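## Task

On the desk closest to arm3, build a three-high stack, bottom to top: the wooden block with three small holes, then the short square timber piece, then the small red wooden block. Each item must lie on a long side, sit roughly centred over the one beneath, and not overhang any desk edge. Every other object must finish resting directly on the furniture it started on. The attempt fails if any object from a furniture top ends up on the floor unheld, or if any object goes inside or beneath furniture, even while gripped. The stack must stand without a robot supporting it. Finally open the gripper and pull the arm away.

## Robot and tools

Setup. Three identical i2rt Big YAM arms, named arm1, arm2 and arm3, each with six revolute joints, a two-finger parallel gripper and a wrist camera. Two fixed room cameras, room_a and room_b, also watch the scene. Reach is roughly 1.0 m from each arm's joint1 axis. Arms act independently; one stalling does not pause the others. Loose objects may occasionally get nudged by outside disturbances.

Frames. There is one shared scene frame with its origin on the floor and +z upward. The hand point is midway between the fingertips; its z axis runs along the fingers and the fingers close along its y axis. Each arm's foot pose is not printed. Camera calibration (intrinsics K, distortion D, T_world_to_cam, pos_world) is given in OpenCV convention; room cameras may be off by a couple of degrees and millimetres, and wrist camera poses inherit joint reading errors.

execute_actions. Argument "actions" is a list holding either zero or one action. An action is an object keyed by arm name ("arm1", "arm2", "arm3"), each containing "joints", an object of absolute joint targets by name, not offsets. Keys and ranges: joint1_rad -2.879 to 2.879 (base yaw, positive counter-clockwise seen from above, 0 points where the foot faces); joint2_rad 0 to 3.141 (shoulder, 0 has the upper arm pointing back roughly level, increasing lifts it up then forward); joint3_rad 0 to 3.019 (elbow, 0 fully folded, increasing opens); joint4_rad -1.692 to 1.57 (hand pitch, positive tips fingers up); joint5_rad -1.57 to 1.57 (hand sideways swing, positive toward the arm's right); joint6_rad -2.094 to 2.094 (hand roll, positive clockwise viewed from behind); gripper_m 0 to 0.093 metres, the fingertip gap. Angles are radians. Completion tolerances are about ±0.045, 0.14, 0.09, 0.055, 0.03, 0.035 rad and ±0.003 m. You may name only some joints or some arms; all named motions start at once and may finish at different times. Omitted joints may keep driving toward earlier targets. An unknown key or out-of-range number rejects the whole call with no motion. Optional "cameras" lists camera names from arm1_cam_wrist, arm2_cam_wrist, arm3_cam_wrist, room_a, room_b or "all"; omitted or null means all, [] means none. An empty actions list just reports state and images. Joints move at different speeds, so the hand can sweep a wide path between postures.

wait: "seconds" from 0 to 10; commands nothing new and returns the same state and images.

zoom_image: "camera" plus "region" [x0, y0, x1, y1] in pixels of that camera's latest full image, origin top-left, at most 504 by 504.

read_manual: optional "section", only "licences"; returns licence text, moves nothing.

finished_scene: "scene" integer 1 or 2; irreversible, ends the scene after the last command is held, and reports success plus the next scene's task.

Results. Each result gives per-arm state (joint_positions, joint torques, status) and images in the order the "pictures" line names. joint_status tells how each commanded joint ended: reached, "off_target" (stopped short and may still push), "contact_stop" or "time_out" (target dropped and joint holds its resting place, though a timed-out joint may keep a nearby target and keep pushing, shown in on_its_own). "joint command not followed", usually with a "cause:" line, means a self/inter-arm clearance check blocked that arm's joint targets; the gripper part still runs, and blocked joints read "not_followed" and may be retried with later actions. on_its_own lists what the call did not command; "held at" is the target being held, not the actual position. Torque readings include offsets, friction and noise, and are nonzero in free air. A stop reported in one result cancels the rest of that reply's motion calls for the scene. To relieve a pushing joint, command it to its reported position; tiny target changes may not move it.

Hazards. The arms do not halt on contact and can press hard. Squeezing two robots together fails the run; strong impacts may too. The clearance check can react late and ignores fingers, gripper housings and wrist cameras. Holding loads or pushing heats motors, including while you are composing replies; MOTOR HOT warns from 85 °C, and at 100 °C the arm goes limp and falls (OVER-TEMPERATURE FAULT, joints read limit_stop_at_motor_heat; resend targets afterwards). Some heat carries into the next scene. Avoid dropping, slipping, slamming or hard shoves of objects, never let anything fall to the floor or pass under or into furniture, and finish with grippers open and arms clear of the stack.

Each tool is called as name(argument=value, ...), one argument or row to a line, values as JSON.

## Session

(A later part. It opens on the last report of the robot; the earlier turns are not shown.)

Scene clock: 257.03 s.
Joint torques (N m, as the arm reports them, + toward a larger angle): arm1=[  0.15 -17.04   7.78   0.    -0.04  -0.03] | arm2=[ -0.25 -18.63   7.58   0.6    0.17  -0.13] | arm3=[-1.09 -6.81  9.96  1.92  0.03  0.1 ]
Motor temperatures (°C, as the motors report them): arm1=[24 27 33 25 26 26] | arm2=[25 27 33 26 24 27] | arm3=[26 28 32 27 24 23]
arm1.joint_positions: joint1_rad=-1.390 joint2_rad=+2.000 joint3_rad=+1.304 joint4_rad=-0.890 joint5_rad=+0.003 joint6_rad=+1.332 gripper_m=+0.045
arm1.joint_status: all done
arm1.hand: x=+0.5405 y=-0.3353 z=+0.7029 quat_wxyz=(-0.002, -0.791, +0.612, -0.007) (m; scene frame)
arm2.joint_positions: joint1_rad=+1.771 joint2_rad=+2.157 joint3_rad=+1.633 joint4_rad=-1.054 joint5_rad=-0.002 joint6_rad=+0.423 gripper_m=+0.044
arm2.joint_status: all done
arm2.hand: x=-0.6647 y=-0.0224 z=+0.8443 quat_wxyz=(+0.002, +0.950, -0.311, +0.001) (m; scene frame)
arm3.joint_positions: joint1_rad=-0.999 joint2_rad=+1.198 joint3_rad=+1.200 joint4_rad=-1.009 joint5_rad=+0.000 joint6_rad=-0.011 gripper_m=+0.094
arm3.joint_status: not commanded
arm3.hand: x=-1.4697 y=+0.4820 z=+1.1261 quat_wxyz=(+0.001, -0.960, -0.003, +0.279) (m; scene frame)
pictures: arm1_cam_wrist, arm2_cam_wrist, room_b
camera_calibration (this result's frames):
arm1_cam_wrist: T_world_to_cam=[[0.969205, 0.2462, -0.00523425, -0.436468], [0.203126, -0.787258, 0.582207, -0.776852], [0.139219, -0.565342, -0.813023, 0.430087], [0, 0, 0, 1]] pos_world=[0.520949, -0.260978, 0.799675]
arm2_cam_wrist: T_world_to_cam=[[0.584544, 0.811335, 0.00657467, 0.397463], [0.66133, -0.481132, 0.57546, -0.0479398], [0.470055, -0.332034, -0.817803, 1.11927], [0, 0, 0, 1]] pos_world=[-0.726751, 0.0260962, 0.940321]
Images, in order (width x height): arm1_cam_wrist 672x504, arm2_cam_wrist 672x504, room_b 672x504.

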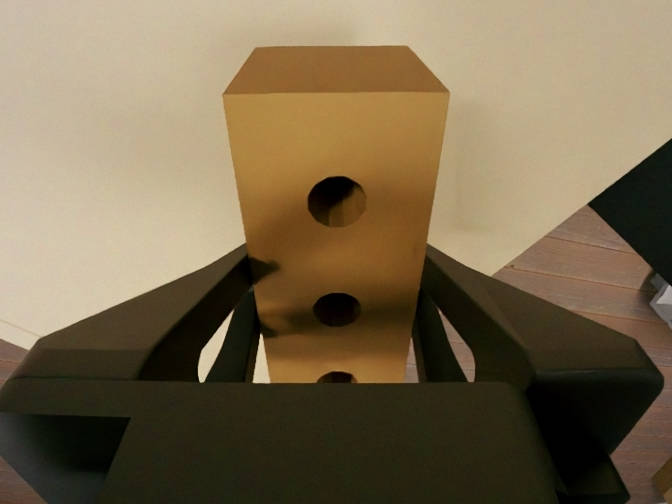

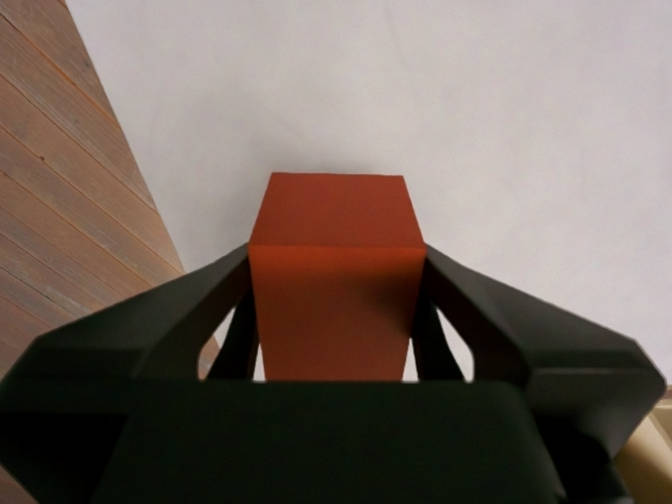

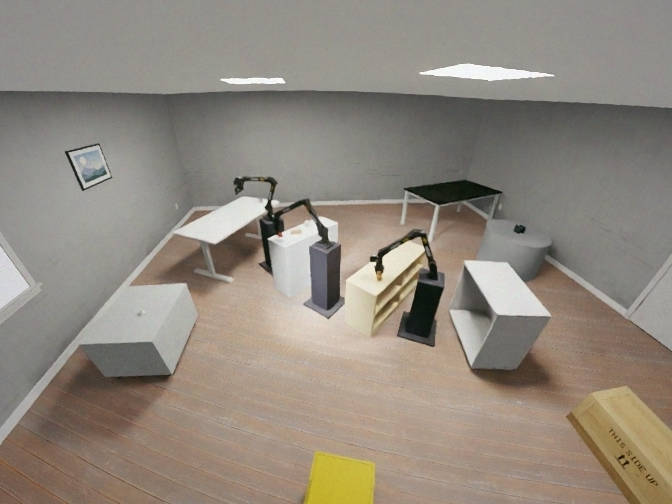

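execute_actions(
  actions=[
    {"arm1":{"joints":{"joint2_rad":2.08,"joint4_rad":-0.80}},"arm2":{"joints":{"joint2_rad":2.22,"joint4_rad":-0.975}}},
  ],
  cameras=["arm1_cam_wrist","arm2_cam_wrist"],
)

Scene clock: 267.23 s.
Joint torques (N m, as the arm reports them, + toward a larger angle): arm1=[ -0.04 -17.88   7.23   0.22   0.    -0.04] | arm2=[ -0.19 -16.72   7.47   0.71   0.17  -0.13] | arm3=[-1.03 -6.79  9.97  1.91  0.03  0.09]
Motor temperatures (°C, as the motors report them): arm1=[24 27 33 25 26 26] | arm2=[25 28 33 26 24 27] | arm3=[26 28 32 27 24 23]
arm1.joint_positions: joint1_rad=-1.389 joint2_rad=+2.075 joint3_rad=+1.307 joint4_rad=-0.806 joint5_rad=+0.002 joint6_rad=+1.332 gripper_m=+0.045
arm1.joint_status: all done
arm1.hand: x=+0.5320 y=-0.3364 z=+0.6653 quat_wxyz=(-0.006, -0.791, +0.612, -0.002) (m; scene frame)
arm2.joint_positions: joint1_rad=+1.771 joint2_rad=+2.200 joint3_rad=+1.633 joint4_rad=-0.985 joint5_rad=-0.002 joint6_rad=+0.423 gripper_m=+0.044
arm2.joint_status: all done
arm2.hand: x=-0.6742 y=-0.0204 z=+0.8190 quat_wxyz=(+0.003, +0.950, -0.311, -0.012) (m; scene frame)
arm3.joint_positions: joint1_rad=-0.999 joint2_rad=+1.198 joint3_rad=+1.200 joint4_rad=-1.009 joint5_rad=+0.000 joint6_rad=-0.011 gripper_m=+0.094
arm3.joint_status: not commanded
arm3.hand: x=-1.4697 y=+0.4820 z=+1.1261 quat_wxyz=(+0.001, -0.960, -0.003, +0.279) (m; scene frame)
pictures: arm1_cam_wrist, arm2_cam_wrist
camera_calibration (this result's frames):
arm1_cam_wrist: T_world_to_cam=[[0.969094, 0.245998, -0.0184856, -0.419406], [0.210726, -0.786519, 0.580502, -0.756745], [0.128263, -0.566457, -0.814049, 0.406235], [0, 0, 0, 1]] pos_world=[0.513805, -0.261906, 0.762234]
arm2_cam_wrist: T_world_to_cam=[[0.584614, 0.811301, -0.00403115, 0.410325], [0.675868, -0.484262, 0.555602, -0.000141945], [0.448808, -0.327537, -0.831439, 1.10069], [0, 0, 0, 1]] pos_world=[-0.733784, 0.0275507, 0.916889]
Images, in order (width x height): arm1_cam_wrist 672x504, arm2_cam_wrist 672x504.

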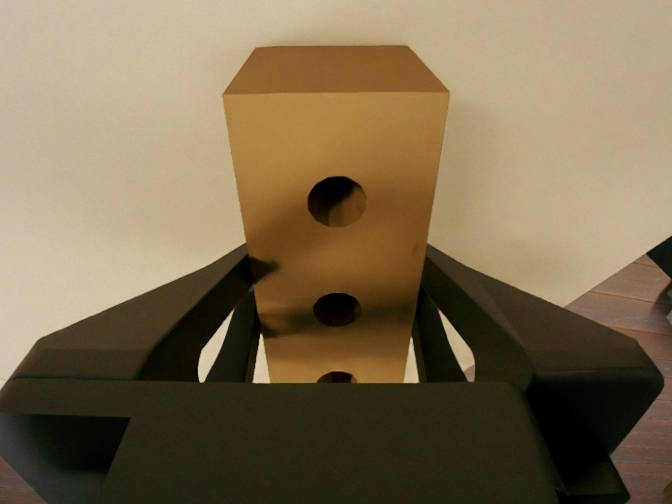

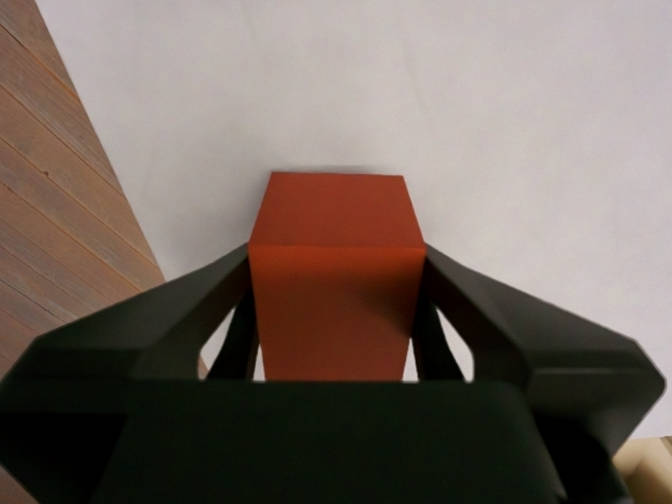

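execute_actions(
  actions=[
    {"arm1":{"joints":{"joint2_rad":2.125}},"arm2":{"joints":{"joint2_rad":2.27}}},
  ],
  cameras=[],
)

Scene clock: 271.20 s.
Joint torques (N m, as the arm reports them, + toward a larger angle): arm1=[  0.11 -14.35   7.05   0.28   0.01  -0.04] | arm2=[ -0.14 -15.36   7.27   0.52   0.13  -0.14] | arm3=[-1.07 -6.74  9.96  1.94  0.02  0.09]
Motor temperatures (°C, as the motors report them): arm1=[24 27 33 25 26 26] | arm2=[25 28 33 26 24 27] | arm3=[26 28 32 27 24 23]
arm1.joint_positions: joint1_rad=-1.389 joint2_rad=+2.082 joint3_rad=+1.310 joint4_rad=-0.806 joint5_rad=+0.002 joint6_rad=+1.332 gripper_m=+0.045
arm1.joint_status: all done
arm1.hand: x=+0.5320 y=-0.3365 z=+0.6627 quat_wxyz=(-0.005, -0.791, +0.612, -0.003) (m; scene frame)
arm2.joint_positions: joint1_rad=+1.771 joint2_rad=+2.234 joint3_rad=+1.634 joint4_rad=-0.980 joint5_rad=-0.001 joint6_rad=+0.423 gripper_m=+0.044
arm2.joint_status: all done
arm2.hand: x=-0.6692 y=-0.0214 z=+0.7984 quat_wxyz=(+0.001, +0.950, -0.311, +0.002) (m; scene frame)
arm3.joint_positions: joint1_rad=-0.999 joint2_rad=+1.198 joint3_rad=+1.200 joint4_rad=-1.009 joint5_rad=+0.000 joint6_rad=-0.011 gripper_m=+0.094
arm3.joint_status: not commanded
arm3.hand: x=-1.4697 y=+0.4820 z=+1.1261 quat_wxyz=(+0.001, -0.960, -0.003, +0.279) (m; scene frame)
pictures: none
No camera images: the call's "cameras" was empty. Leave "cameras" out to get every camera's image.

execute_actions(
  actions=[
    {"arm1":{"joints":{"joint2_rad":2.09,"gripper_m":0.093}},"arm2":{"joints":{"joint2_rad":2.24,"gripper_m":0.093}}},
  ],
  cameras=[],
)

execute_actions(
  actions=[
    {"arm1":{"joints":{"joint2_rad":1.75,"joint3_rad":1.5,"joint4_rad":-1.3}},"arm2":{"joints":{"joint2_rad":1.9,"joint3_rad":1.65,"joint4_rad":-1.3}}},
  ],
  cameras=["arm1_cam_wrist","arm2_cam_wrist"],
)

execute_actions(
  actions=[
    {"arm1":{"joints":{"joint1_rad":0.5,"joint2_rad":1.0,"joint3_rad":1.0}},"arm2":{"joints":{"joint1_rad":-1.46,"joint6_rad":1.05,"joint2_rad":2.05,"joint4_rad":-1.15}}},
  ],
  cameras=["arm2_cam_wrist"],
)

Scene clock: 282.47 s.
Joint torques (N m, as the arm reports them, + toward a larger angle): arm1=[  0.06 -17.19   7.02   0.29   0.02  -0.04] | arm2=[ -0.22 -17.31   7.14   0.47   0.16  -0.13] | arm3=[-1.07 -6.8   9.97  1.93  0.02  0.09]
Motor temperatures (°C, as the motors report them): arm1=[24 27 32 25 26 26] | arm2=[25 28 33 26 24 27] | arm3=[26 28 32 27 24 23]
arm1.joint_positions: joint1_rad=-1.389 joint2_rad=+2.082 joint3_rad=+1.310 joint4_rad=-0.806 joint5_rad=+0.002 joint6_rad=+1.332 gripper_m=+0.093
arm1.joint_status: all done
arm1.hand: x=+0.5320 y=-0.3365 z=+0.6627 quat_wxyz=(-0.005, -0.791, +0.612, -0.003) (m; scene frame)
arm2.joint_positions: joint1_rad=+1.771 joint2_rad=+2.234 joint3_rad=+1.634 joint4_rad=-0.980 joint5_rad=-0.001 joint6_rad=+0.423 gripper_m=+0.093
arm2.joint_status: all done
arm2.hand: x=-0.6692 y=-0.0214 z=+0.7984 quat_wxyz=(+0.001, +0.950, -0.311, +0.002) (m; scene frame)
arm3.joint_positions: joint1_rad=-0.999 joint2_rad=+1.198 joint3_rad=+1.200 joint4_rad=-1.009 joint5_rad=+0.000 joint6_rad=-0.011 gripper_m=+0.094
arm3.joint_status: not commanded
arm3.hand: x=-1.4697 y=+0.4820 z=+1.1261 quat_wxyz=(+0.001, -0.960, -0.003, +0.279) (m; scene frame)
pictures: none
No camera images: the call's "cameras" was empty. Leave "cameras" out to get every camera's image.

Scene clock: 283.97 s.
Joint torques (N m, as the arm reports them, + toward a larger angle): arm1=[  0.06 -16.33   7.71  -0.13   0.02  -0.05] | arm2=[ -0.26 -13.37   9.3    0.07   0.17  -0.12] | arm3=[-1.08 -6.74  9.96  1.93  0.02  0.09]
Motor temperatures (°C, as the motors report them): arm1=[24 27 32 25 26 26] | arm2=[25 28 33 26 24 27] | arm3=[26 28 32 27 24 23]
arm1.joint_positions: joint1_rad=-1.389 joint2_rad=+1.746 joint3_rad=+1.496 joint4_rad=-1.292 joint5_rad=+0.002 joint6_rad=+1.332 gripper_m=+0.093
arm1.joint_status: all done
arm1.hand: x=+0.5403 y=-0.3330 z=+0.8985 quat_wxyz=(-0.016, -0.791, +0.612, +0.010) (m; scene frame)
arm2.joint_positions: joint1_rad=+1.771 joint2_rad=+1.879 joint3_rad=+1.634 joint4_rad=-1.291 joint5_rad=-0.001 joint6_rad=+0.423 gripper_m=+0.093
arm2.joint_status: all done
arm2.hand: x=-0.6279 y=-0.0298 z=+1.0047 quat_wxyz=(+0.004, +0.950, -0.311, -0.019) (m; scene frame)
arm3.joint_positions: joint1_rad=-0.999 joint2_rad=+1.198 joint3_rad=+1.200 joint4_rad=-1.009 joint5_rad=+0.000 joint6_rad=-0.011 gripper_m=+0.094
arm3.joint_status: not commanded
arm3.hand: x=-1.4697 y=+0.4820 z=+1.1261 quat_wxyz=(+0.001, -0.960, -0.003, +0.279) (m; scene frame)
pictures: arm1_cam_wrist, arm2_cam_wrist
camera_calibration (this result's frames):
arm1_cam_wrist: T_world_to_cam=[[0.96824, 0.245176, -0.0489836, -0.396406], [0.228135, -0.786201, 0.574318, -0.894932], [0.102298, -0.567253, -0.817165, 0.613444], [0, 0, 0, 1]] pos_world=[0.525228, -0.258429, 0.995844]
arm2_cam_wrist: T_world_to_cam=[[0.584552, 0.811302, -0.00936924, 0.397011], [0.683401, -0.486109, 0.544666, -0.123492], [0.437334, -0.324789, -0.838601, 1.23129], [0, 0, 0, 1]] pos_world=[-0.686165, 0.0177833, 1.10354]
Images, in order (width x height): arm1_cam_wrist 672x504, arm2_cam_wrist 672x504.

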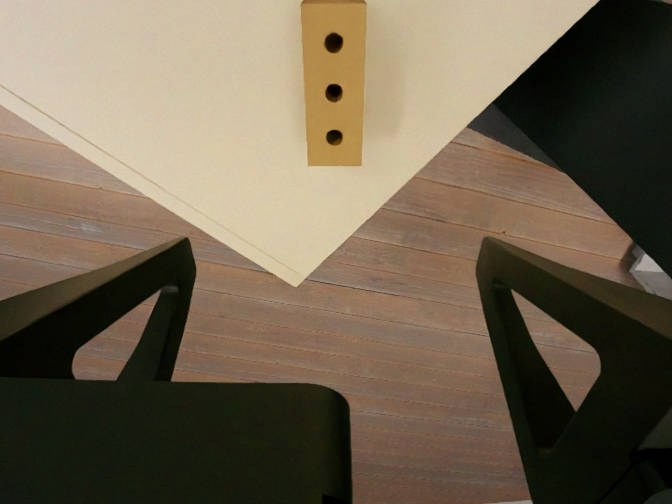

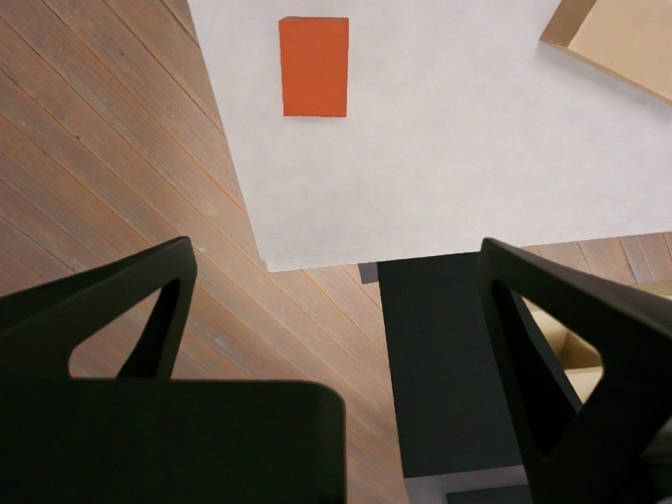

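Scene clock: 286.87 s.
Joint torques (N m, as the arm reports them, + toward a larger angle): arm1=[-0.42 -4.69  8.16  0.32  0.07 -0.08] | arm2=[  0.24 -17.63   8.52   0.2    0.13   0.01] | arm3=[-1.05 -6.81  9.97  1.92  0.03  0.1 ]
Motor temperatures (°C, as the motors report them): arm1=[24 27 32 25 26 26] | arm2=[25 28 33 26 24 27] | arm3=[26 28 32 27 24 23]
arm1.joint_positions: joint1_rad=+0.494 joint2_rad=+0.997 joint3_rad=+1.003 joint4_rad=-1.293 joint5_rad=+0.001 joint6_rad=+1.332 gripper_m=+0.093
arm1.joint_status: all done
arm1.hand: x=+1.1766 y=-0.6314 z=+0.9983 quat_wxyz=(-0.147, -0.950, -0.277, +0.000) (m; scene frame)
arm2.joint_positions: joint1_rad=-1.464 joint2_rad=+2.060 joint3_rad=+1.634 joint4_rad=-1.147 joint5_rad=+0.001 joint6_rad=+1.042 gripper_m=+0.093
arm2.joint_status: all done
arm2.hand: x=+0.5183 y=-0.3326 z=+0.8962 quat_wxyz=(+0.003, -0.623, -0.782, +0.003) (m; scene frame)
arm3.joint_positions: joint1_rad=-0.999 joint2_rad=+1.198 joint3_rad=+1.200 joint4_rad=-1.009 joint5_rad=+0.000 joint6_rad=-0.011 gripper_m=+0.094
arm3.joint_status: not commanded
arm3.hand: x=-1.4697 y=+0.4820 z=+1.1261 quat_wxyz=(+0.001, -0.960, -0.003, +0.279) (m; scene frame)
pictures: arm2_cam_wrist
camera_calibration (this result's frames):
arm2_cam_wrist: T_world_to_cam=[[-0.972619, -0.231833, 0.0162928, 0.408692], [-0.180777, 0.798752, 0.57386, -0.145786], [-0.146054, 0.555202, -0.818791, 1.11803], [0, 0, 0, 1]] pos_world=[0.534439, -0.409536, 0.992434]
Images, in order (width x height): arm2_cam_wrist 672x504.

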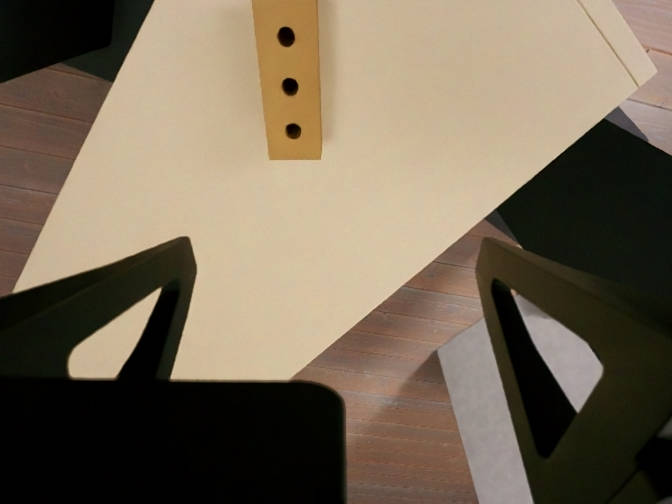

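execute_actions(
  actions=[
    {"arm2":{"joints":{"joint1_rad":-1.445,"joint2_rad":2.36,"joint3_rad":1.685,"joint4_rad":-0.852}}},
  ],
  cameras=["arm2_cam_wrist"],
)

Scene clock: 301.50 s.
Joint torques (N m, as the arm reports them, + toward a larger angle): arm1=[-0.43 -4.68  8.17  0.33  0.07 -0.08] | arm2=[  0.09 -19.13   7.43   0.59   0.14  -0.01] | arm3=[-1.08 -6.8   9.97  1.92  0.02  0.09]
Motor temperatures (°C, as the motors report them): arm1=[24 26 33 25 26 26] | arm2=[25 28 34 26 24 27] | arm3=[26 28 32 27 24 23]
arm1.joint_positions: joint1_rad=+0.494 joint2_rad=+0.997 joint3_rad=+1.003 joint4_rad=-1.293 joint5_rad=+0.001 joint6_rad=+1.332 gripper_m=+0.093
arm1.joint_status: not commanded
arm1.hand: x=+1.1766 y=-0.6314 z=+0.9983 quat_wxyz=(-0.147, -0.950, -0.277, +0.000) (m; scene frame)
arm2.joint_positions: joint1_rad=-1.449 joint2_rad=+2.370 joint3_rad=+1.669 joint4_rad=-0.861 joint5_rad=+0.001 joint6_rad=+1.042 gripper_m=+0.093
arm2.joint_status: all done
arm2.hand: x=+0.5465 y=-0.3323 z=+0.7204 quat_wxyz=(-0.002, -0.617, -0.787, +0.001) (m; scene frame)
arm3.joint_positions: joint1_rad=-0.999 joint2_rad=+1.198 joint3_rad=+1.200 joint4_rad=-1.009 joint5_rad=+0.000 joint6_rad=-0.011 gripper_m=+0.094
arm3.joint_status: not commanded
arm3.hand: x=-1.4697 y=+0.4820 z=+1.1261 quat_wxyz=(+0.001, -0.960, -0.003, +0.279) (m; scene frame)
pictures: arm2_cam_wrist
camera_calibration (this result's frames):
arm2_cam_wrist: T_world_to_cam=[[-0.96927, -0.245895, 0.00710694, 0.439242], [-0.198203, 0.797737, 0.569501, -0.0277658], [-0.145707, 0.550592, -0.82196, 0.978522], [0, 0, 0, 1]] pos_world=[0.562818, -0.408609, 0.816997]
Images, in order (width x height): arm2_cam_wrist 672x504.

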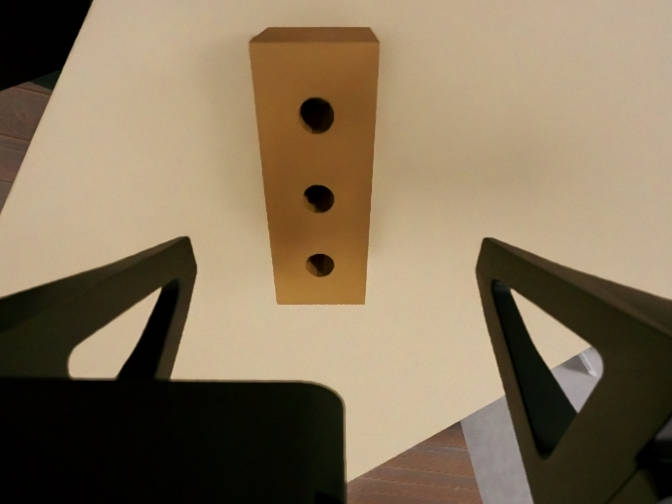

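execute_actions(
  actions=[
    {"arm2":{"joints":{"joint2_rad":2.515,"joint3_rad":1.755,"joint4_rad":-0.78}}},
  ],
  cameras=["arm2_cam_wrist"],
)

Scene clock: 307.83 s.
Joint torques (N m, as the arm reports them, + toward a larger angle): arm1=[-0.47 -4.65  8.17  0.32  0.07 -0.08] | arm2=[  0.26 -18.51   7.26   0.54   0.13   0.  ] | arm3=[-1.1  -6.8   9.98  1.93  0.03  0.09]
Motor temperatures (°C, as the motors report them): arm1=[24 26 33 25 26 26] | arm2=[25 29 34 26 24 27] | arm3=[26 28 32 27 24 23]
arm1.joint_positions: joint1_rad=+0.494 joint2_rad=+0.997 joint3_rad=+1.003 joint4_rad=-1.293 joint5_rad=+0.001 joint6_rad=+1.332 gripper_m=+0.093
arm1.joint_status: not commanded
arm1.hand: x=+1.1766 y=-0.6314 z=+0.9983 quat_wxyz=(-0.147, -0.950, -0.277, +0.000) (m; scene frame)
arm2.joint_positions: joint1_rad=-1.449 joint2_rad=+2.503 joint3_rad=+1.735 joint4_rad=-0.784 joint5_rad=+0.001 joint6_rad=+1.042 gripper_m=+0.093
arm2.joint_status: all done
arm2.hand: x=+0.5564 y=-0.3353 z=+0.6569 quat_wxyz=(-0.007, -0.617, -0.787, -0.001) (m; scene frame)
arm3.joint_positions: joint1_rad=-0.999 joint2_rad=+1.198 joint3_rad=+1.200 joint4_rad=-1.009 joint5_rad=+0.000 joint6_rad=-0.011 gripper_m=+0.094
arm3.joint_status: not commanded
arm3.hand: x=-1.4697 y=+0.4820 z=+1.1261 quat_wxyz=(+0.001, -0.960, -0.003, +0.279) (m; scene frame)
pictures: arm2_cam_wrist
camera_calibration (this result's frames):
arm2_cam_wrist: T_world_to_cam=[[-0.969293, -0.245906, -0.000759995, 0.453666], [-0.203201, 0.799211, 0.56566, 0.0185941], [-0.138492, 0.548444, -0.824639, 0.926478], [0, 0, 0, 1]] pos_world=[0.571823, -0.411423, 0.753837]
Images, in order (width x height): arm2_cam_wrist 672x504.

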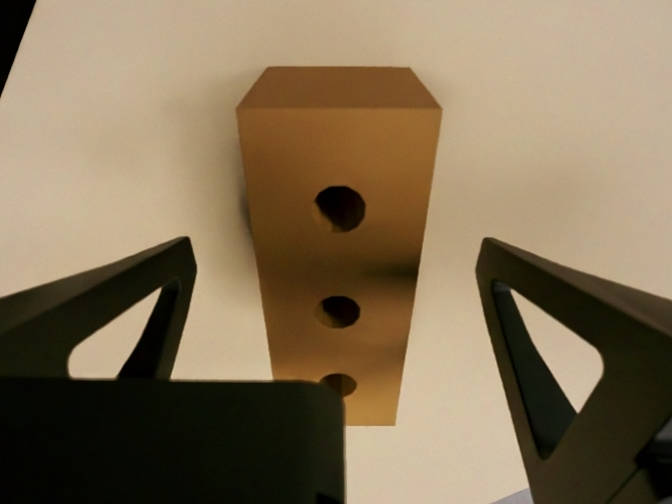

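execute_actions(
  actions=[
    {"arm2":{"joints":{"joint2_rad":2.555,"joint4_rad":-0.77}}},
  ],
  cameras=[],
)

execute_actions(
  actions=[
    {"arm2":{"joints":{"gripper_m":0.025}}},
  ],
  cameras=[],
)

execute_actions(
  actions=[
    {"arm2":{"joints":{"joint2_rad":1.95,"joint3_rad":1.62,"joint4_rad":-1.22,"joint1_rad":-1.0}}},
  ],
  cameras=["arm2_cam_wrist"],
)

execute_actions(
  actions=[
    {"arm2":{"joints":{"joint1_rad":1.632,"joint6_rad":0.282}}},
  ],
  cameras=["arm2_cam_wrist"],
)

Scene clock: 319.37 s.
Joint torques (N m, as the arm reports them, + toward a larger angle): arm1=[-0.45 -4.72  8.16  0.32  0.07 -0.08] | arm2=[  0.16 -17.01   7.22   0.66   0.13   0.  ] | arm3=[-1.07 -6.76  9.97  1.94  0.03  0.09]
Motor temperatures (°C, as the motors report them): arm1=[24 26 33 25 26 26] | arm2=[25 29 33 26 24 27] | arm3=[26 28 32 27 24 23]
arm1.joint_positions: joint1_rad=+0.494 joint2_rad=+0.997 joint3_rad=+1.003 joint4_rad=-1.293 joint5_rad=+0.001 joint6_rad=+1.332 gripper_m=+0.093
arm1.joint_status: not commanded
arm1.hand: x=+1.1766 y=-0.6314 z=+0.9983 quat_wxyz=(-0.147, -0.950, -0.277, +0.000) (m; scene frame)
arm2.joint_positions: joint1_rad=-1.449 joint2_rad=+2.520 joint3_rad=+1.735 joint4_rad=-0.780 joint5_rad=+0.001 joint6_rad=+1.042 gripper_m=+0.093
arm2.joint_status: all done
arm2.hand: x=+0.5517 y=-0.3340 z=+0.6463 quat_wxyz=(-0.001, -0.617, -0.787, +0.001) (m; scene frame)
arm3.joint_positions: joint1_rad=-0.999 joint2_rad=+1.198 joint3_rad=+1.200 joint4_rad=-1.009 joint5_rad=+0.000 joint6_rad=-0.011 gripper_m=+0.094
arm3.joint_status: not commanded
arm3.hand: x=-1.4697 y=+0.4820 z=+1.1261 quat_wxyz=(+0.001, -0.960, -0.003, +0.279) (m; scene frame)
pictures: none
No camera images: the call's "cameras" was empty. Leave "cameras" out to get every camera's image.

Scene clock: 320.03 s.
Joint torques (N m, as the arm reports them, + toward a larger angle): arm1=[-0.45 -4.69  8.16  0.31  0.07 -0.07] | arm2=[  0.22 -16.68   7.25   0.53   0.15   0.  ] | arm3=[-1.09 -6.77  9.98  1.94  0.03  0.09]
Motor temperatures (°C, as the motors report them): arm1=[24 26 33 25 26 26] | arm2=[25 29 33 26 24 27] | arm3=[26 28 32 27 24 23]
arm1.joint_positions: joint1_rad=+0.494 joint2_rad=+0.997 joint3_rad=+1.003 joint4_rad=-1.293 joint5_rad=+0.001 joint6_rad=+1.332 gripper_m=+0.093
arm1.joint_status: not commanded
arm1.hand: x=+1.1766 y=-0.6314 z=+0.9983 quat_wxyz=(-0.147, -0.950, -0.277, +0.000) (m; scene frame)
arm2.joint_positions: joint1_rad=-1.449 joint2_rad=+2.520 joint3_rad=+1.735 joint4_rad=-0.778 joint5_rad=+0.000 joint6_rad=+1.043 gripper_m=+0.044
arm2.joint_status: gripper_m off_target (ended at +0.044, target +0.025)
arm2.hand: x=+0.5522 y=-0.3340 z=+0.6463 quat_wxyz=(-0.002, -0.618, -0.786, +0.001) (m; scene frame)
arm3.joint_positions: joint1_rad=-0.999 joint2_rad=+1.198 joint3_rad=+1.200 joint4_rad=-1.009 joint5_rad=+0.000 joint6_rad=-0.011 gripper_m=+0.094
arm3.joint_status: not commanded
arm3.hand: x=-1.4697 y=+0.4820 z=+1.1261 quat_wxyz=(+0.001, -0.960, -0.003, +0.279) (m; scene frame)
pictures: none
No camera images: the call's "cameras" was empty. Leave "cameras" out to get every camera's image.

Scene clock: 321.73 s.
Joint torques (N m, as the arm reports them, + toward a larger angle): arm1=[-0.46 -4.68  8.17  0.32  0.07 -0.08] | arm2=[  0.8  -15.7    8.45  -0.07   0.18  -0.02] | arm3=[-1.07 -6.85  9.96  1.91  0.03  0.09]
Motor temperatures (°C, as the motors report them): arm1=[24 26 33 25 26 26] | arm2=[25 29 33 26 24 27] | arm3=[26 28 33 27 24 23]
arm1.joint_positions: joint1_rad=+0.494 joint2_rad=+0.997 joint3_rad=+1.003 joint4_rad=-1.293 joint5_rad=+0.001 joint6_rad=+1.332 gripper_m=+0.093
arm1.joint_status: not commanded
arm1.hand: x=+1.1766 y=-0.6314 z=+0.9983 quat_wxyz=(-0.147, -0.950, -0.277, +0.000) (m; scene frame)
arm2.joint_positions: joint1_rad=-1.005 joint2_rad=+1.945 joint3_rad=+1.608 joint4_rad=-1.212 joint5_rad=+0.000 joint6_rad=+1.043 gripper_m=+0.044
arm2.joint_status: all done
arm2.hand: x=+0.5219 y=-0.0600 z=+0.9528 quat_wxyz=(-0.007, -0.429, -0.903, -0.005) (m; scene frame)
arm3.joint_positions: joint1_rad=-0.999 joint2_rad=+1.198 joint3_rad=+1.200 joint4_rad=-1.009 joint5_rad=+0.000 joint6_rad=-0.011 gripper_m=+0.094
arm3.joint_status: not commanded
arm3.hand: x=-1.4697 y=+0.4820 z=+1.1261 quat_wxyz=(+0.001, -0.960, -0.003, +0.279) (m; scene frame)
pictures: arm2_cam_wrist
camera_calibration (this result's frames):
arm2_cam_wrist: T_world_to_cam=[[-0.770122, -0.637868, -0.00605991, 0.365735], [-0.528358, 0.632526, 0.566347, -0.216767], [-0.357422, 0.439358, -0.824145, 1.12194], [0, 0, 0, 1]] pos_world=[0.568133, -0.122529, 1.04962]
Images, in order (width x height): arm2_cam_wrist 672x504.

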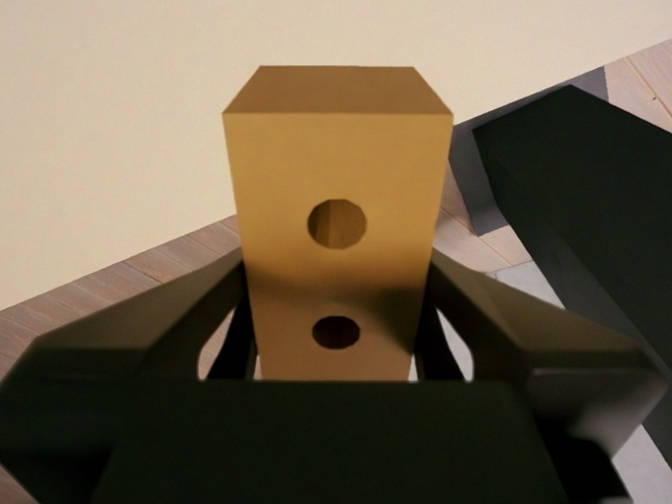

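Scene clock: 324.30 s.
Joint torques (N m, as the arm reports them, + toward a larger angle): arm1=[-0.43 -4.68  8.14  0.31  0.07 -0.08] | arm2=[ -0.3  -15.47   8.68   0.     0.21  -0.14] | arm3=[-1.08 -6.81  9.97  1.92  0.03  0.09]
Motor temperatures (°C, as the motors report them): arm1=[24 26 33 25 26 26] | arm2=[25 29 34 26 24 27] | arm3=[26 28 33 27 24 23]
arm1.joint_positions: joint1_rad=+0.494 joint2_rad=+0.997 joint3_rad=+1.003 joint4_rad=-1.293 joint5_rad=+0.001 joint6_rad=+1.332 gripper_m=+0.093
arm1.joint_status: not commanded
arm1.hand: x=+1.1766 y=-0.6314 z=+0.9983 quat_wxyz=(-0.147, -0.950, -0.277, +0.000) (m; scene frame)
arm2.joint_positions: joint1_rad=+1.636 joint2_rad=+1.945 joint3_rad=+1.608 joint4_rad=-1.212 joint5_rad=-0.003 joint6_rad=+0.289 gripper_m=+0.044
arm2.joint_status: all done
arm2.hand: x=-0.6153 y=+0.0485 z=+0.9586 quat_wxyz=(+0.002, +0.950, -0.312, -0.014) (m; scene frame)
arm3.joint_positions: joint1_rad=-0.999 joint2_rad=+1.198 joint3_rad=+1.200 joint4_rad=-1.009 joint5_rad=+0.000 joint6_rad=-0.011 gripper_m=+0.094
arm3.joint_status: not commanded
arm3.hand: x=-1.4697 y=+0.4820 z=+1.1261 quat_wxyz=(+0.001, -0.960, -0.003, +0.279) (m; scene frame)
pictures: arm2_cam_wrist
camera_calibration (this result's frames):
arm2_cam_wrist: T_world_to_cam=[[0.585241, 0.810852, -0.00344204, 0.320405], [0.6768, -0.486141, 0.552819, -0.08084], [0.446581, -0.325862, -0.833294, 1.21322], [0, 0, 0, 1]] pos_world=[-0.674604, 0.0962428, 1.05676]
Images, in order (width x height): arm2_cam_wrist 672x504.

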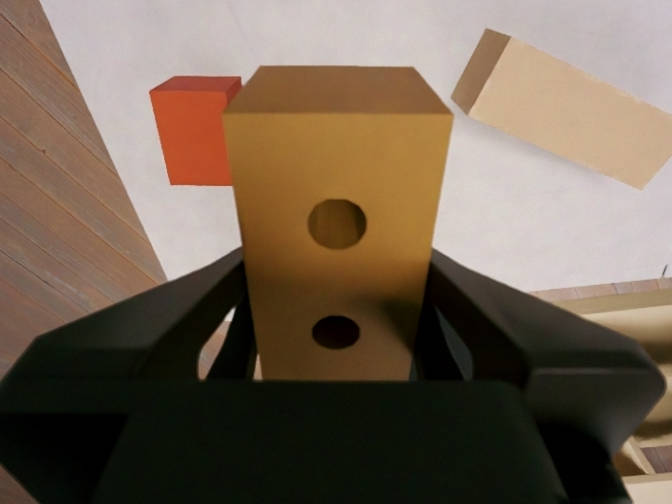

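execute_actions(
  actions=[
    {"arm2":{"joints":{"joint2_rad":2.135,"joint3_rad":1.525,"joint4_rad":-0.925}}},
  ],
  cameras=["arm2_cam_wrist"],
)

Scene clock: 330.83 s.
Joint torques (N m, as the arm reports them, + toward a larger angle): arm1=[-0.41 -4.63  8.16  0.32  0.07 -0.08] | arm2=[ -0.49 -19.08   7.29   0.66   0.22  -0.15] | arm3=[-1.07 -6.77  9.97  1.93  0.02  0.1 ]
Motor temperatures (°C, as the motors report them): arm1=[24 26 33 25 26 26] | arm2=[25 29 34 26 24 27] | arm3=[26 28 33 27 24 23]
arm1.joint_positions: joint1_rad=+0.494 joint2_rad=+0.997 joint3_rad=+1.003 joint4_rad=-1.293 joint5_rad=+0.001 joint6_rad=+1.332 gripper_m=+0.093
arm1.joint_status: not commanded
arm1.hand: x=+1.1766 y=-0.6314 z=+0.9983 quat_wxyz=(-0.147, -0.950, -0.277, +0.000) (m; scene frame)
arm2.joint_positions: joint1_rad=+1.636 joint2_rad=+2.157 joint3_rad=+1.516 joint4_rad=-0.934 joint5_rad=-0.003 joint6_rad=+0.289 gripper_m=+0.044
arm2.joint_status: all done
arm2.hand: x=-0.6191 y=+0.0495 z=+0.8064 quat_wxyz=(+0.003, +0.950, -0.312, +0.000) (m; scene frame)
arm3.joint_positions: joint1_rad=-0.999 joint2_rad=+1.198 joint3_rad=+1.200 joint4_rad=-1.009 joint5_rad=+0.000 joint6_rad=-0.011 gripper_m=+0.094
arm3.joint_status: not commanded
arm3.hand: x=-1.4697 y=+0.4820 z=+1.1261 quat_wxyz=(+0.001, -0.960, -0.003, +0.279) (m; scene frame)
pictures: arm2_cam_wrist
camera_calibration (this result's frames):
arm2_cam_wrist: T_world_to_cam=[[0.585178, 0.810894, 0.00415002, 0.315151], [0.662261, -0.480858, 0.574618, -0.0204837], [0.46795, -0.333505, -0.818411, 1.09], [0, 0, 0, 1]] pos_world=[-0.680919, 0.0981162, 0.902529]
Images, in order (width x height): arm2_cam_wrist 672x504.

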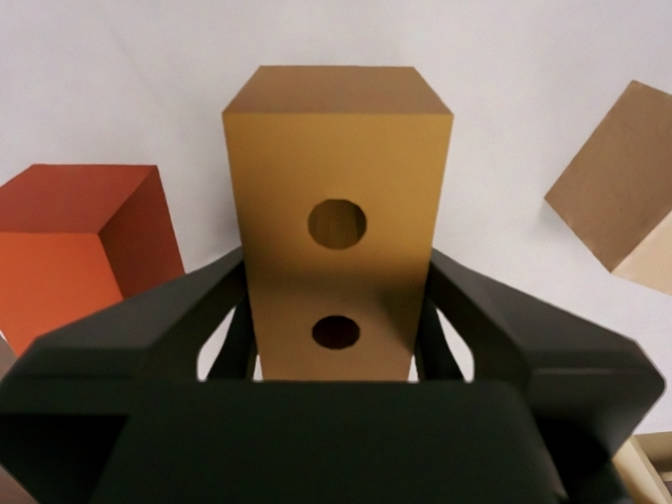

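execute_actions(
  actions=[
    {"arm2":{"joints":{"joint2_rad":2.205}},"arm3":{"joints":{"joint1_rad":0.2,"gripper_m":0.07,"joint6_rad":-0.195}}},
  ],
  cameras=[],
)

execute_actions(
  actions=[
    {"arm2":{"joints":{"joint2_rad":2.18,"gripper_m":0.065}}},
  ],
  cameras=[],
)

execute_actions(
  actions=[
    {"arm2":{"joints":{"joint2_rad":1.95,"joint3_rad":1.62,"joint4_rad":-1.22}}},
  ],
  cameras=["arm2_cam_wrist"],
)

execute_actions(
  actions=[
    {"arm2":{"joints":{"joint1_rad":-0.5,"joint2_rad":1.0,"joint3_rad":1.0}}},
  ],
  cameras=[],
)

execute_actions(
  actions=[
    {"arm3":{"joints":{"joint1_rad":1.325,"joint2_rad":1.95,"joint3_rad":1.66,"joint4_rad":-1.225}}},
  ],
  cameras=["arm3_cam_wrist"],
)

Scene clock: 350.80 s.
Joint torques (N m, as the arm reports them, + toward a larger angle): arm1=[-0.42 -4.68  8.17  0.32  0.07 -0.08] | arm2=[ -0.06 -15.17   7.18   0.42   0.17  -0.14] | arm3=[-1.04 -6.77  9.98  1.92  0.06 -0.11]
Motor temperatures (°C, as the motors report them): arm1=[24 26 33 25 26 26] | arm2=[25 29 33 26 24 27] | arm3=[26 28 33 27 24 23]
arm1.joint_positions: joint1_rad=+0.494 joint2_rad=+0.997 joint3_rad=+1.003 joint4_rad=-1.293 joint5_rad=+0.001 joint6_rad=+1.332 gripper_m=+0.093
arm1.joint_status: not commanded
arm1.hand: x=+1.1766 y=-0.6314 z=+0.9983 quat_wxyz=(-0.147, -0.950, -0.277, +0.000) (m; scene frame)
arm2.joint_positions: joint1_rad=+1.636 joint2_rad=+2.172 joint3_rad=+1.516 joint4_rad=-0.928 joint5_rad=-0.002 joint6_rad=+0.288 gripper_m=+0.044
arm2.joint_status: all done
arm2.hand: x=-0.6176 y=+0.0491 z=+0.7979 quat_wxyz=(+0.002, +0.950, -0.311, +0.005) (m; scene frame)
arm3.joint_positions: joint1_rad=+0.198 joint2_rad=+1.198 joint3_rad=+1.200 joint4_rad=-1.009 joint5_rad=+0.000 joint6_rad=-0.184 gripper_m=+0.070
arm3.joint_status: all done
arm3.hand: x=-1.1794 y=+0.0517 z=+1.1262 quat_wxyz=(-0.134, -0.741, -0.610, +0.245) (m; scene frame)
pictures: none
No camera images: the call's "cameras" was empty. Leave "cameras" out to get every camera's image.

Scene clock: 351.37 s.
Joint torques (N m, as the arm reports them, + toward a larger angle): arm1=[-0.42 -4.7   8.15  0.33  0.07 -0.08] | arm2=[ -0.3  -16.2    7.21   0.46   0.17  -0.14] | arm3=[-0.85 -6.81  9.98  1.91  0.04 -0.11]
Motor temperatures (°C, as the motors report them): arm1=[24 26 33 25 26 26] | arm2=[25 29 33 26 24 27] | arm3=[26 28 33 27 24 23]
arm1.joint_positions: joint1_rad=+0.494 joint2_rad=+0.997 joint3_rad=+1.003 joint4_rad=-1.293 joint5_rad=+0.001 joint6_rad=+1.332 gripper_m=+0.093
arm1.joint_status: not commanded
arm1.hand: x=+1.1766 y=-0.6314 z=+0.9983 quat_wxyz=(-0.147, -0.950, -0.277, +0.000) (m; scene frame)
arm2.joint_positions: joint1_rad=+1.636 joint2_rad=+2.172 joint3_rad=+1.516 joint4_rad=-0.928 joint5_rad=-0.002 joint6_rad=+0.288 gripper_m=+0.065
arm2.joint_status: all done
arm2.hand: x=-0.6176 y=+0.0491 z=+0.7979 quat_wxyz=(+0.002, +0.950, -0.311, +0.005) (m; scene frame)
arm3.joint_positions: joint1_rad=+0.198 joint2_rad=+1.198 joint3_rad=+1.200 joint4_rad=-1.009 joint5_rad=+0.000 joint6_rad=-0.184 gripper_m=+0.070
arm3.joint_status: not commanded
arm3.hand: x=-1.1794 y=+0.0517 z=+1.1262 quat_wxyz=(-0.134, -0.741, -0.610, +0.245) (m; scene frame)
pictures: none
No camera images: the call's "cameras" was empty. Leave "cameras" out to get every camera's image.

Scene clock: 352.63 s.
Joint torques (N m, as the arm reports them, + toward a larger angle): arm1=[-0.44 -4.68  8.16  0.32  0.07 -0.07] | arm2=[ -0.45 -13.74   9.16   0.06   0.18  -0.13] | arm3=[-0.82 -6.76  9.97  1.92  0.04 -0.11]
Motor temperatures (°C, as the motors report them): arm1=[24 26 33 25 26 26] | arm2=[25 29 34 26 24 27] | arm3=[26 28 33 27 24 23]
arm1.joint_positions: joint1_rad=+0.494 joint2_rad=+0.997 joint3_rad=+1.003 joint4_rad=-1.293 joint5_rad=+0.001 joint6_rad=+1.332 gripper_m=+0.093
arm1.joint_status: not commanded
arm1.hand: x=+1.1766 y=-0.6314 z=+0.9983 quat_wxyz=(-0.147, -0.950, -0.277, +0.000) (m; scene frame)
arm2.joint_positions: joint1_rad=+1.636 joint2_rad=+1.923 joint3_rad=+1.601 joint4_rad=-1.211 joint5_rad=-0.002 joint6_rad=+0.288 gripper_m=+0.065
arm2.joint_status: all done
arm2.hand: x=-0.6137 y=+0.0481 z=+0.9687 quat_wxyz=(+0.001, +0.950, -0.311, -0.022) (m; scene frame)
arm3.joint_positions: joint1_rad=+0.198 joint2_rad=+1.198 joint3_rad=+1.200 joint4_rad=-1.009 joint5_rad=+0.000 joint6_rad=-0.184 gripper_m=+0.070
arm3.joint_status: not commanded
arm3.hand: x=-1.1794 y=+0.0517 z=+1.1262 quat_wxyz=(-0.134, -0.741, -0.610, +0.245) (m; scene frame)
pictures: arm2_cam_wrist
camera_calibration (this result's frames):
arm2_cam_wrist: T_world_to_cam=[[0.584921, 0.811062, -0.0067565, 0.322775], [0.68497, -0.489491, 0.539643, -0.0697453], [0.434377, -0.320277, -0.841867, 1.22133], [0, 0, 0, 1]] pos_world=[-0.671542, 0.0952326, 1.06802]
Images, in order (width x height): arm2_cam_wrist 672x504.

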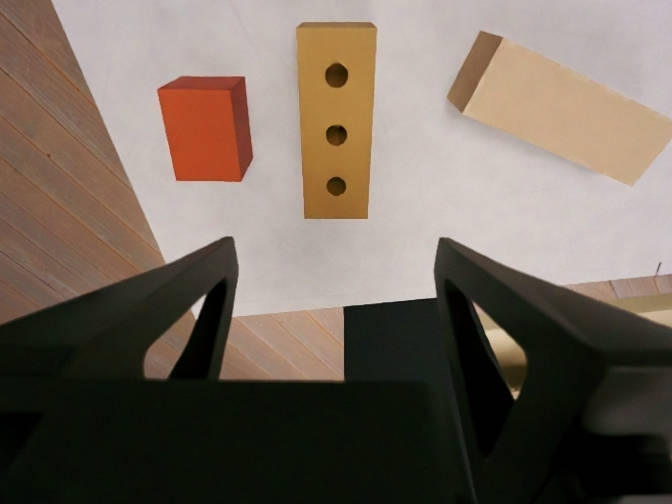

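Scene clock: 354.70 s.
Joint torques (N m, as the arm reports them, + toward a larger angle): arm1=[-0.49 -4.7   8.16  0.31  0.07 -0.07] | arm2=[-0.12 -4.43  7.54  0.59  0.06 -0.14] | arm3=[-0.83 -6.79  9.96  1.91  0.04 -0.12]
Motor temperatures (°C, as the motors report them): arm1=[24 26 33 25 26 26] | arm2=[25 29 34 26 24 27] | arm3=[26 28 33 27 24 23]
arm1.joint_positions: joint1_rad=+0.494 joint2_rad=+0.997 joint3_rad=+1.003 joint4_rad=-1.293 joint5_rad=+0.001 joint6_rad=+1.332 gripper_m=+0.093
arm1.joint_status: not commanded
arm1.hand: x=+1.1766 y=-0.6314 z=+0.9983 quat_wxyz=(-0.147, -0.950, -0.277, +0.000) (m; scene frame)
arm2.joint_positions: joint1_rad=-0.499 joint2_rad=+1.005 joint3_rad=+1.016 joint4_rad=-1.212 joint5_rad=+0.000 joint6_rad=+0.288 gripper_m=+0.065
arm2.joint_status: all done
arm2.hand: x=+0.2146 y=+0.0619 z=+1.1300 quat_wxyz=(-0.161, +0.182, -0.966, -0.084) (m; scene frame)
arm3.joint_positions: joint1_rad=+0.198 joint2_rad=+1.198 joint3_rad=+1.200 joint4_rad=-1.009 joint5_rad=+0.000 joint6_rad=-0.184 gripper_m=+0.070
arm3.joint_status: not commanded
arm3.hand: x=-1.1794 y=+0.0517 z=+1.1262 quat_wxyz=(-0.134, -0.741, -0.610, +0.245) (m; scene frame)
pictures: none
No camera images: the call's "cameras" was empty. Leave "cameras" out to get every camera's image.

Scene clock: 356.47 s.
Joint torques (N m, as the arm reports them, + toward a larger angle): arm1=[-0.42 -4.66  8.15  0.31  0.07 -0.08] | arm2=[-0.42 -4.47  7.51  0.63  0.09 -0.14] | arm3=[ -2.1  -16.74  11.66   0.21   0.09  -0.11]
Motor temperatures (°C, as the motors report them): arm1=[24 26 33 25 26 26] | arm2=[25 29 34 26 24 27] | arm3=[26 28 33 27 24 23]
arm1.joint_positions: joint1_rad=+0.494 joint2_rad=+0.997 joint3_rad=+1.003 joint4_rad=-1.293 joint5_rad=+0.001 joint6_rad=+1.332 gripper_m=+0.093
arm1.joint_status: not commanded
arm1.hand: x=+1.1766 y=-0.6314 z=+0.9983 quat_wxyz=(-0.147, -0.950, -0.277, +0.000) (m; scene frame)
arm2.joint_positions: joint1_rad=-0.499 joint2_rad=+1.005 joint3_rad=+1.016 joint4_rad=-1.212 joint5_rad=+0.000 joint6_rad=+0.288 gripper_m=+0.065
arm2.joint_status: not commanded
arm2.hand: x=+0.2146 y=+0.0619 z=+1.1300 quat_wxyz=(-0.161, +0.182, -0.966, -0.084) (m; scene frame)
arm3.joint_positions: joint1_rad=+1.333 joint2_rad=+1.982 joint3_rad=+1.617 joint4_rad=-1.213 joint5_rad=-0.002 joint6_rad=-0.186 gripper_m=+0.070
arm3.joint_status: all done
arm3.hand: x=-0.6044 y=+0.0495 z=+0.8925 quat_wxyz=(+0.003, -0.309, -0.951, -0.001) (m; scene frame)
pictures: arm3_cam_wrist
camera_calibration (this result's frames):
arm3_cam_wrist: T_world_to_cam=[[-0.569759, -0.821811, 0.00130002, -0.304737], [-0.66269, 0.460375, 0.590675, -0.945917], [-0.486021, 0.335681, -0.806909, 0.531173], [0, 0, 0, 1]] pos_world=[-0.542315, 0.00673599, 0.987734]
Images, in order (width x height): arm3_cam_wrist 672x504.

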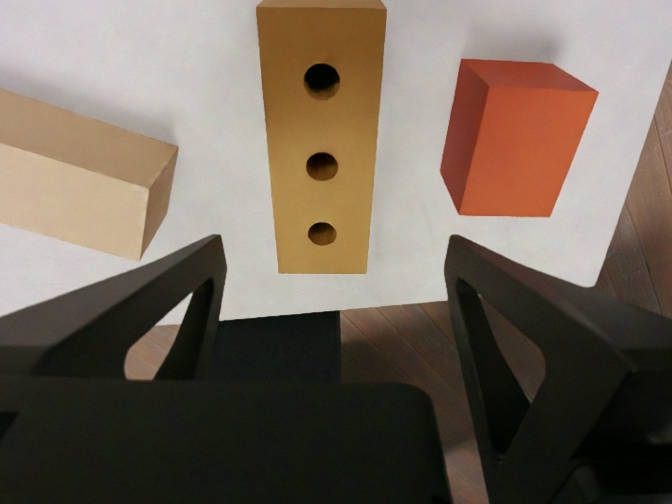

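execute_actions(
  actions=[
    {"arm3":{"joints":{"joint1_rad":1.352,"joint2_rad":2.08,"joint3_rad":1.555,"joint4_rad":-1.015,"gripper_m":0.075}}},
  ],
  cameras=["arm3_cam_wrist"],
)

Scene clock: 364.50 s.
Joint torques (N m, as the arm reports them, + toward a larger angle): arm1=[-0.42 -4.69  8.17  0.3   0.07 -0.07] | arm2=[-0.24 -4.37  7.5   0.64  0.07 -0.14] | arm3=[ -0.09 -17.29   8.83   1.34   0.09  -0.11]
Motor temperatures (°C, as the motors report them): arm1=[24 26 33 25 26 26] | arm2=[25 28 34 26 24 27] | arm3=[26 29 33 27 24 23]
arm1.joint_positions: joint1_rad=+0.494 joint2_rad=+0.997 joint3_rad=+1.003 joint4_rad=-1.293 joint5_rad=+0.001 joint6_rad=+1.332 gripper_m=+0.093
arm1.joint_status: not commanded
arm1.hand: x=+1.1766 y=-0.6314 z=+0.9983 quat_wxyz=(-0.147, -0.950, -0.277, +0.000) (m; scene frame)
arm2.joint_positions: joint1_rad=-0.499 joint2_rad=+1.005 joint3_rad=+1.016 joint4_rad=-1.212 joint5_rad=+0.000 joint6_rad=+0.288 gripper_m=+0.065
arm2.joint_status: not commanded
arm2.hand: x=+0.2146 y=+0.0619 z=+1.1300 quat_wxyz=(-0.161, +0.182, -0.966, -0.084) (m; scene frame)
arm3.joint_positions: joint1_rad=+1.342 joint2_rad=+2.093 joint3_rad=+1.543 joint4_rad=-1.029 joint5_rad=-0.002 joint6_rad=-0.186 gripper_m=+0.075
arm3.joint_status: all done
arm3.hand: x=-0.5991 y=+0.0514 z=+0.8028 quat_wxyz=(+0.004, -0.305, -0.952, -0.001) (m; scene frame)
pictures: arm3_cam_wrist
camera_calibration (this result's frames):
arm3_cam_wrist: T_world_to_cam=[[-0.562216, -0.82699, 0.000817669, -0.294902], [-0.665924, 0.453304, 0.592503, -0.893307], [-0.490365, 0.33257, -0.805567, 0.457272], [0, 0, 0, 1]] pos_world=[-0.536443, 0.00898356, 0.897893]
Images, in order (width x height): arm3_cam_wrist 672x504.

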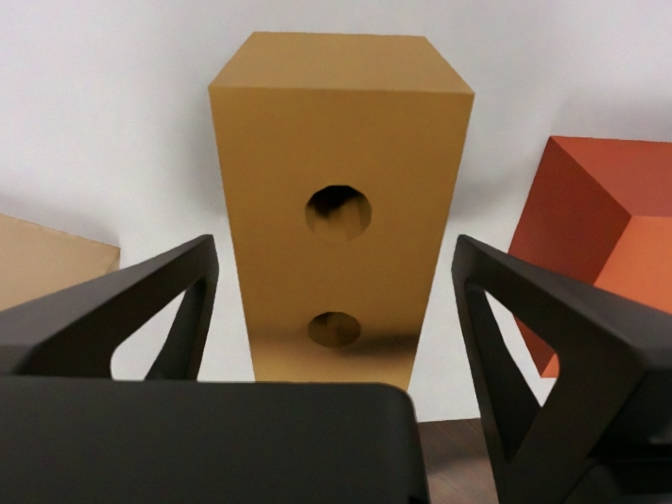

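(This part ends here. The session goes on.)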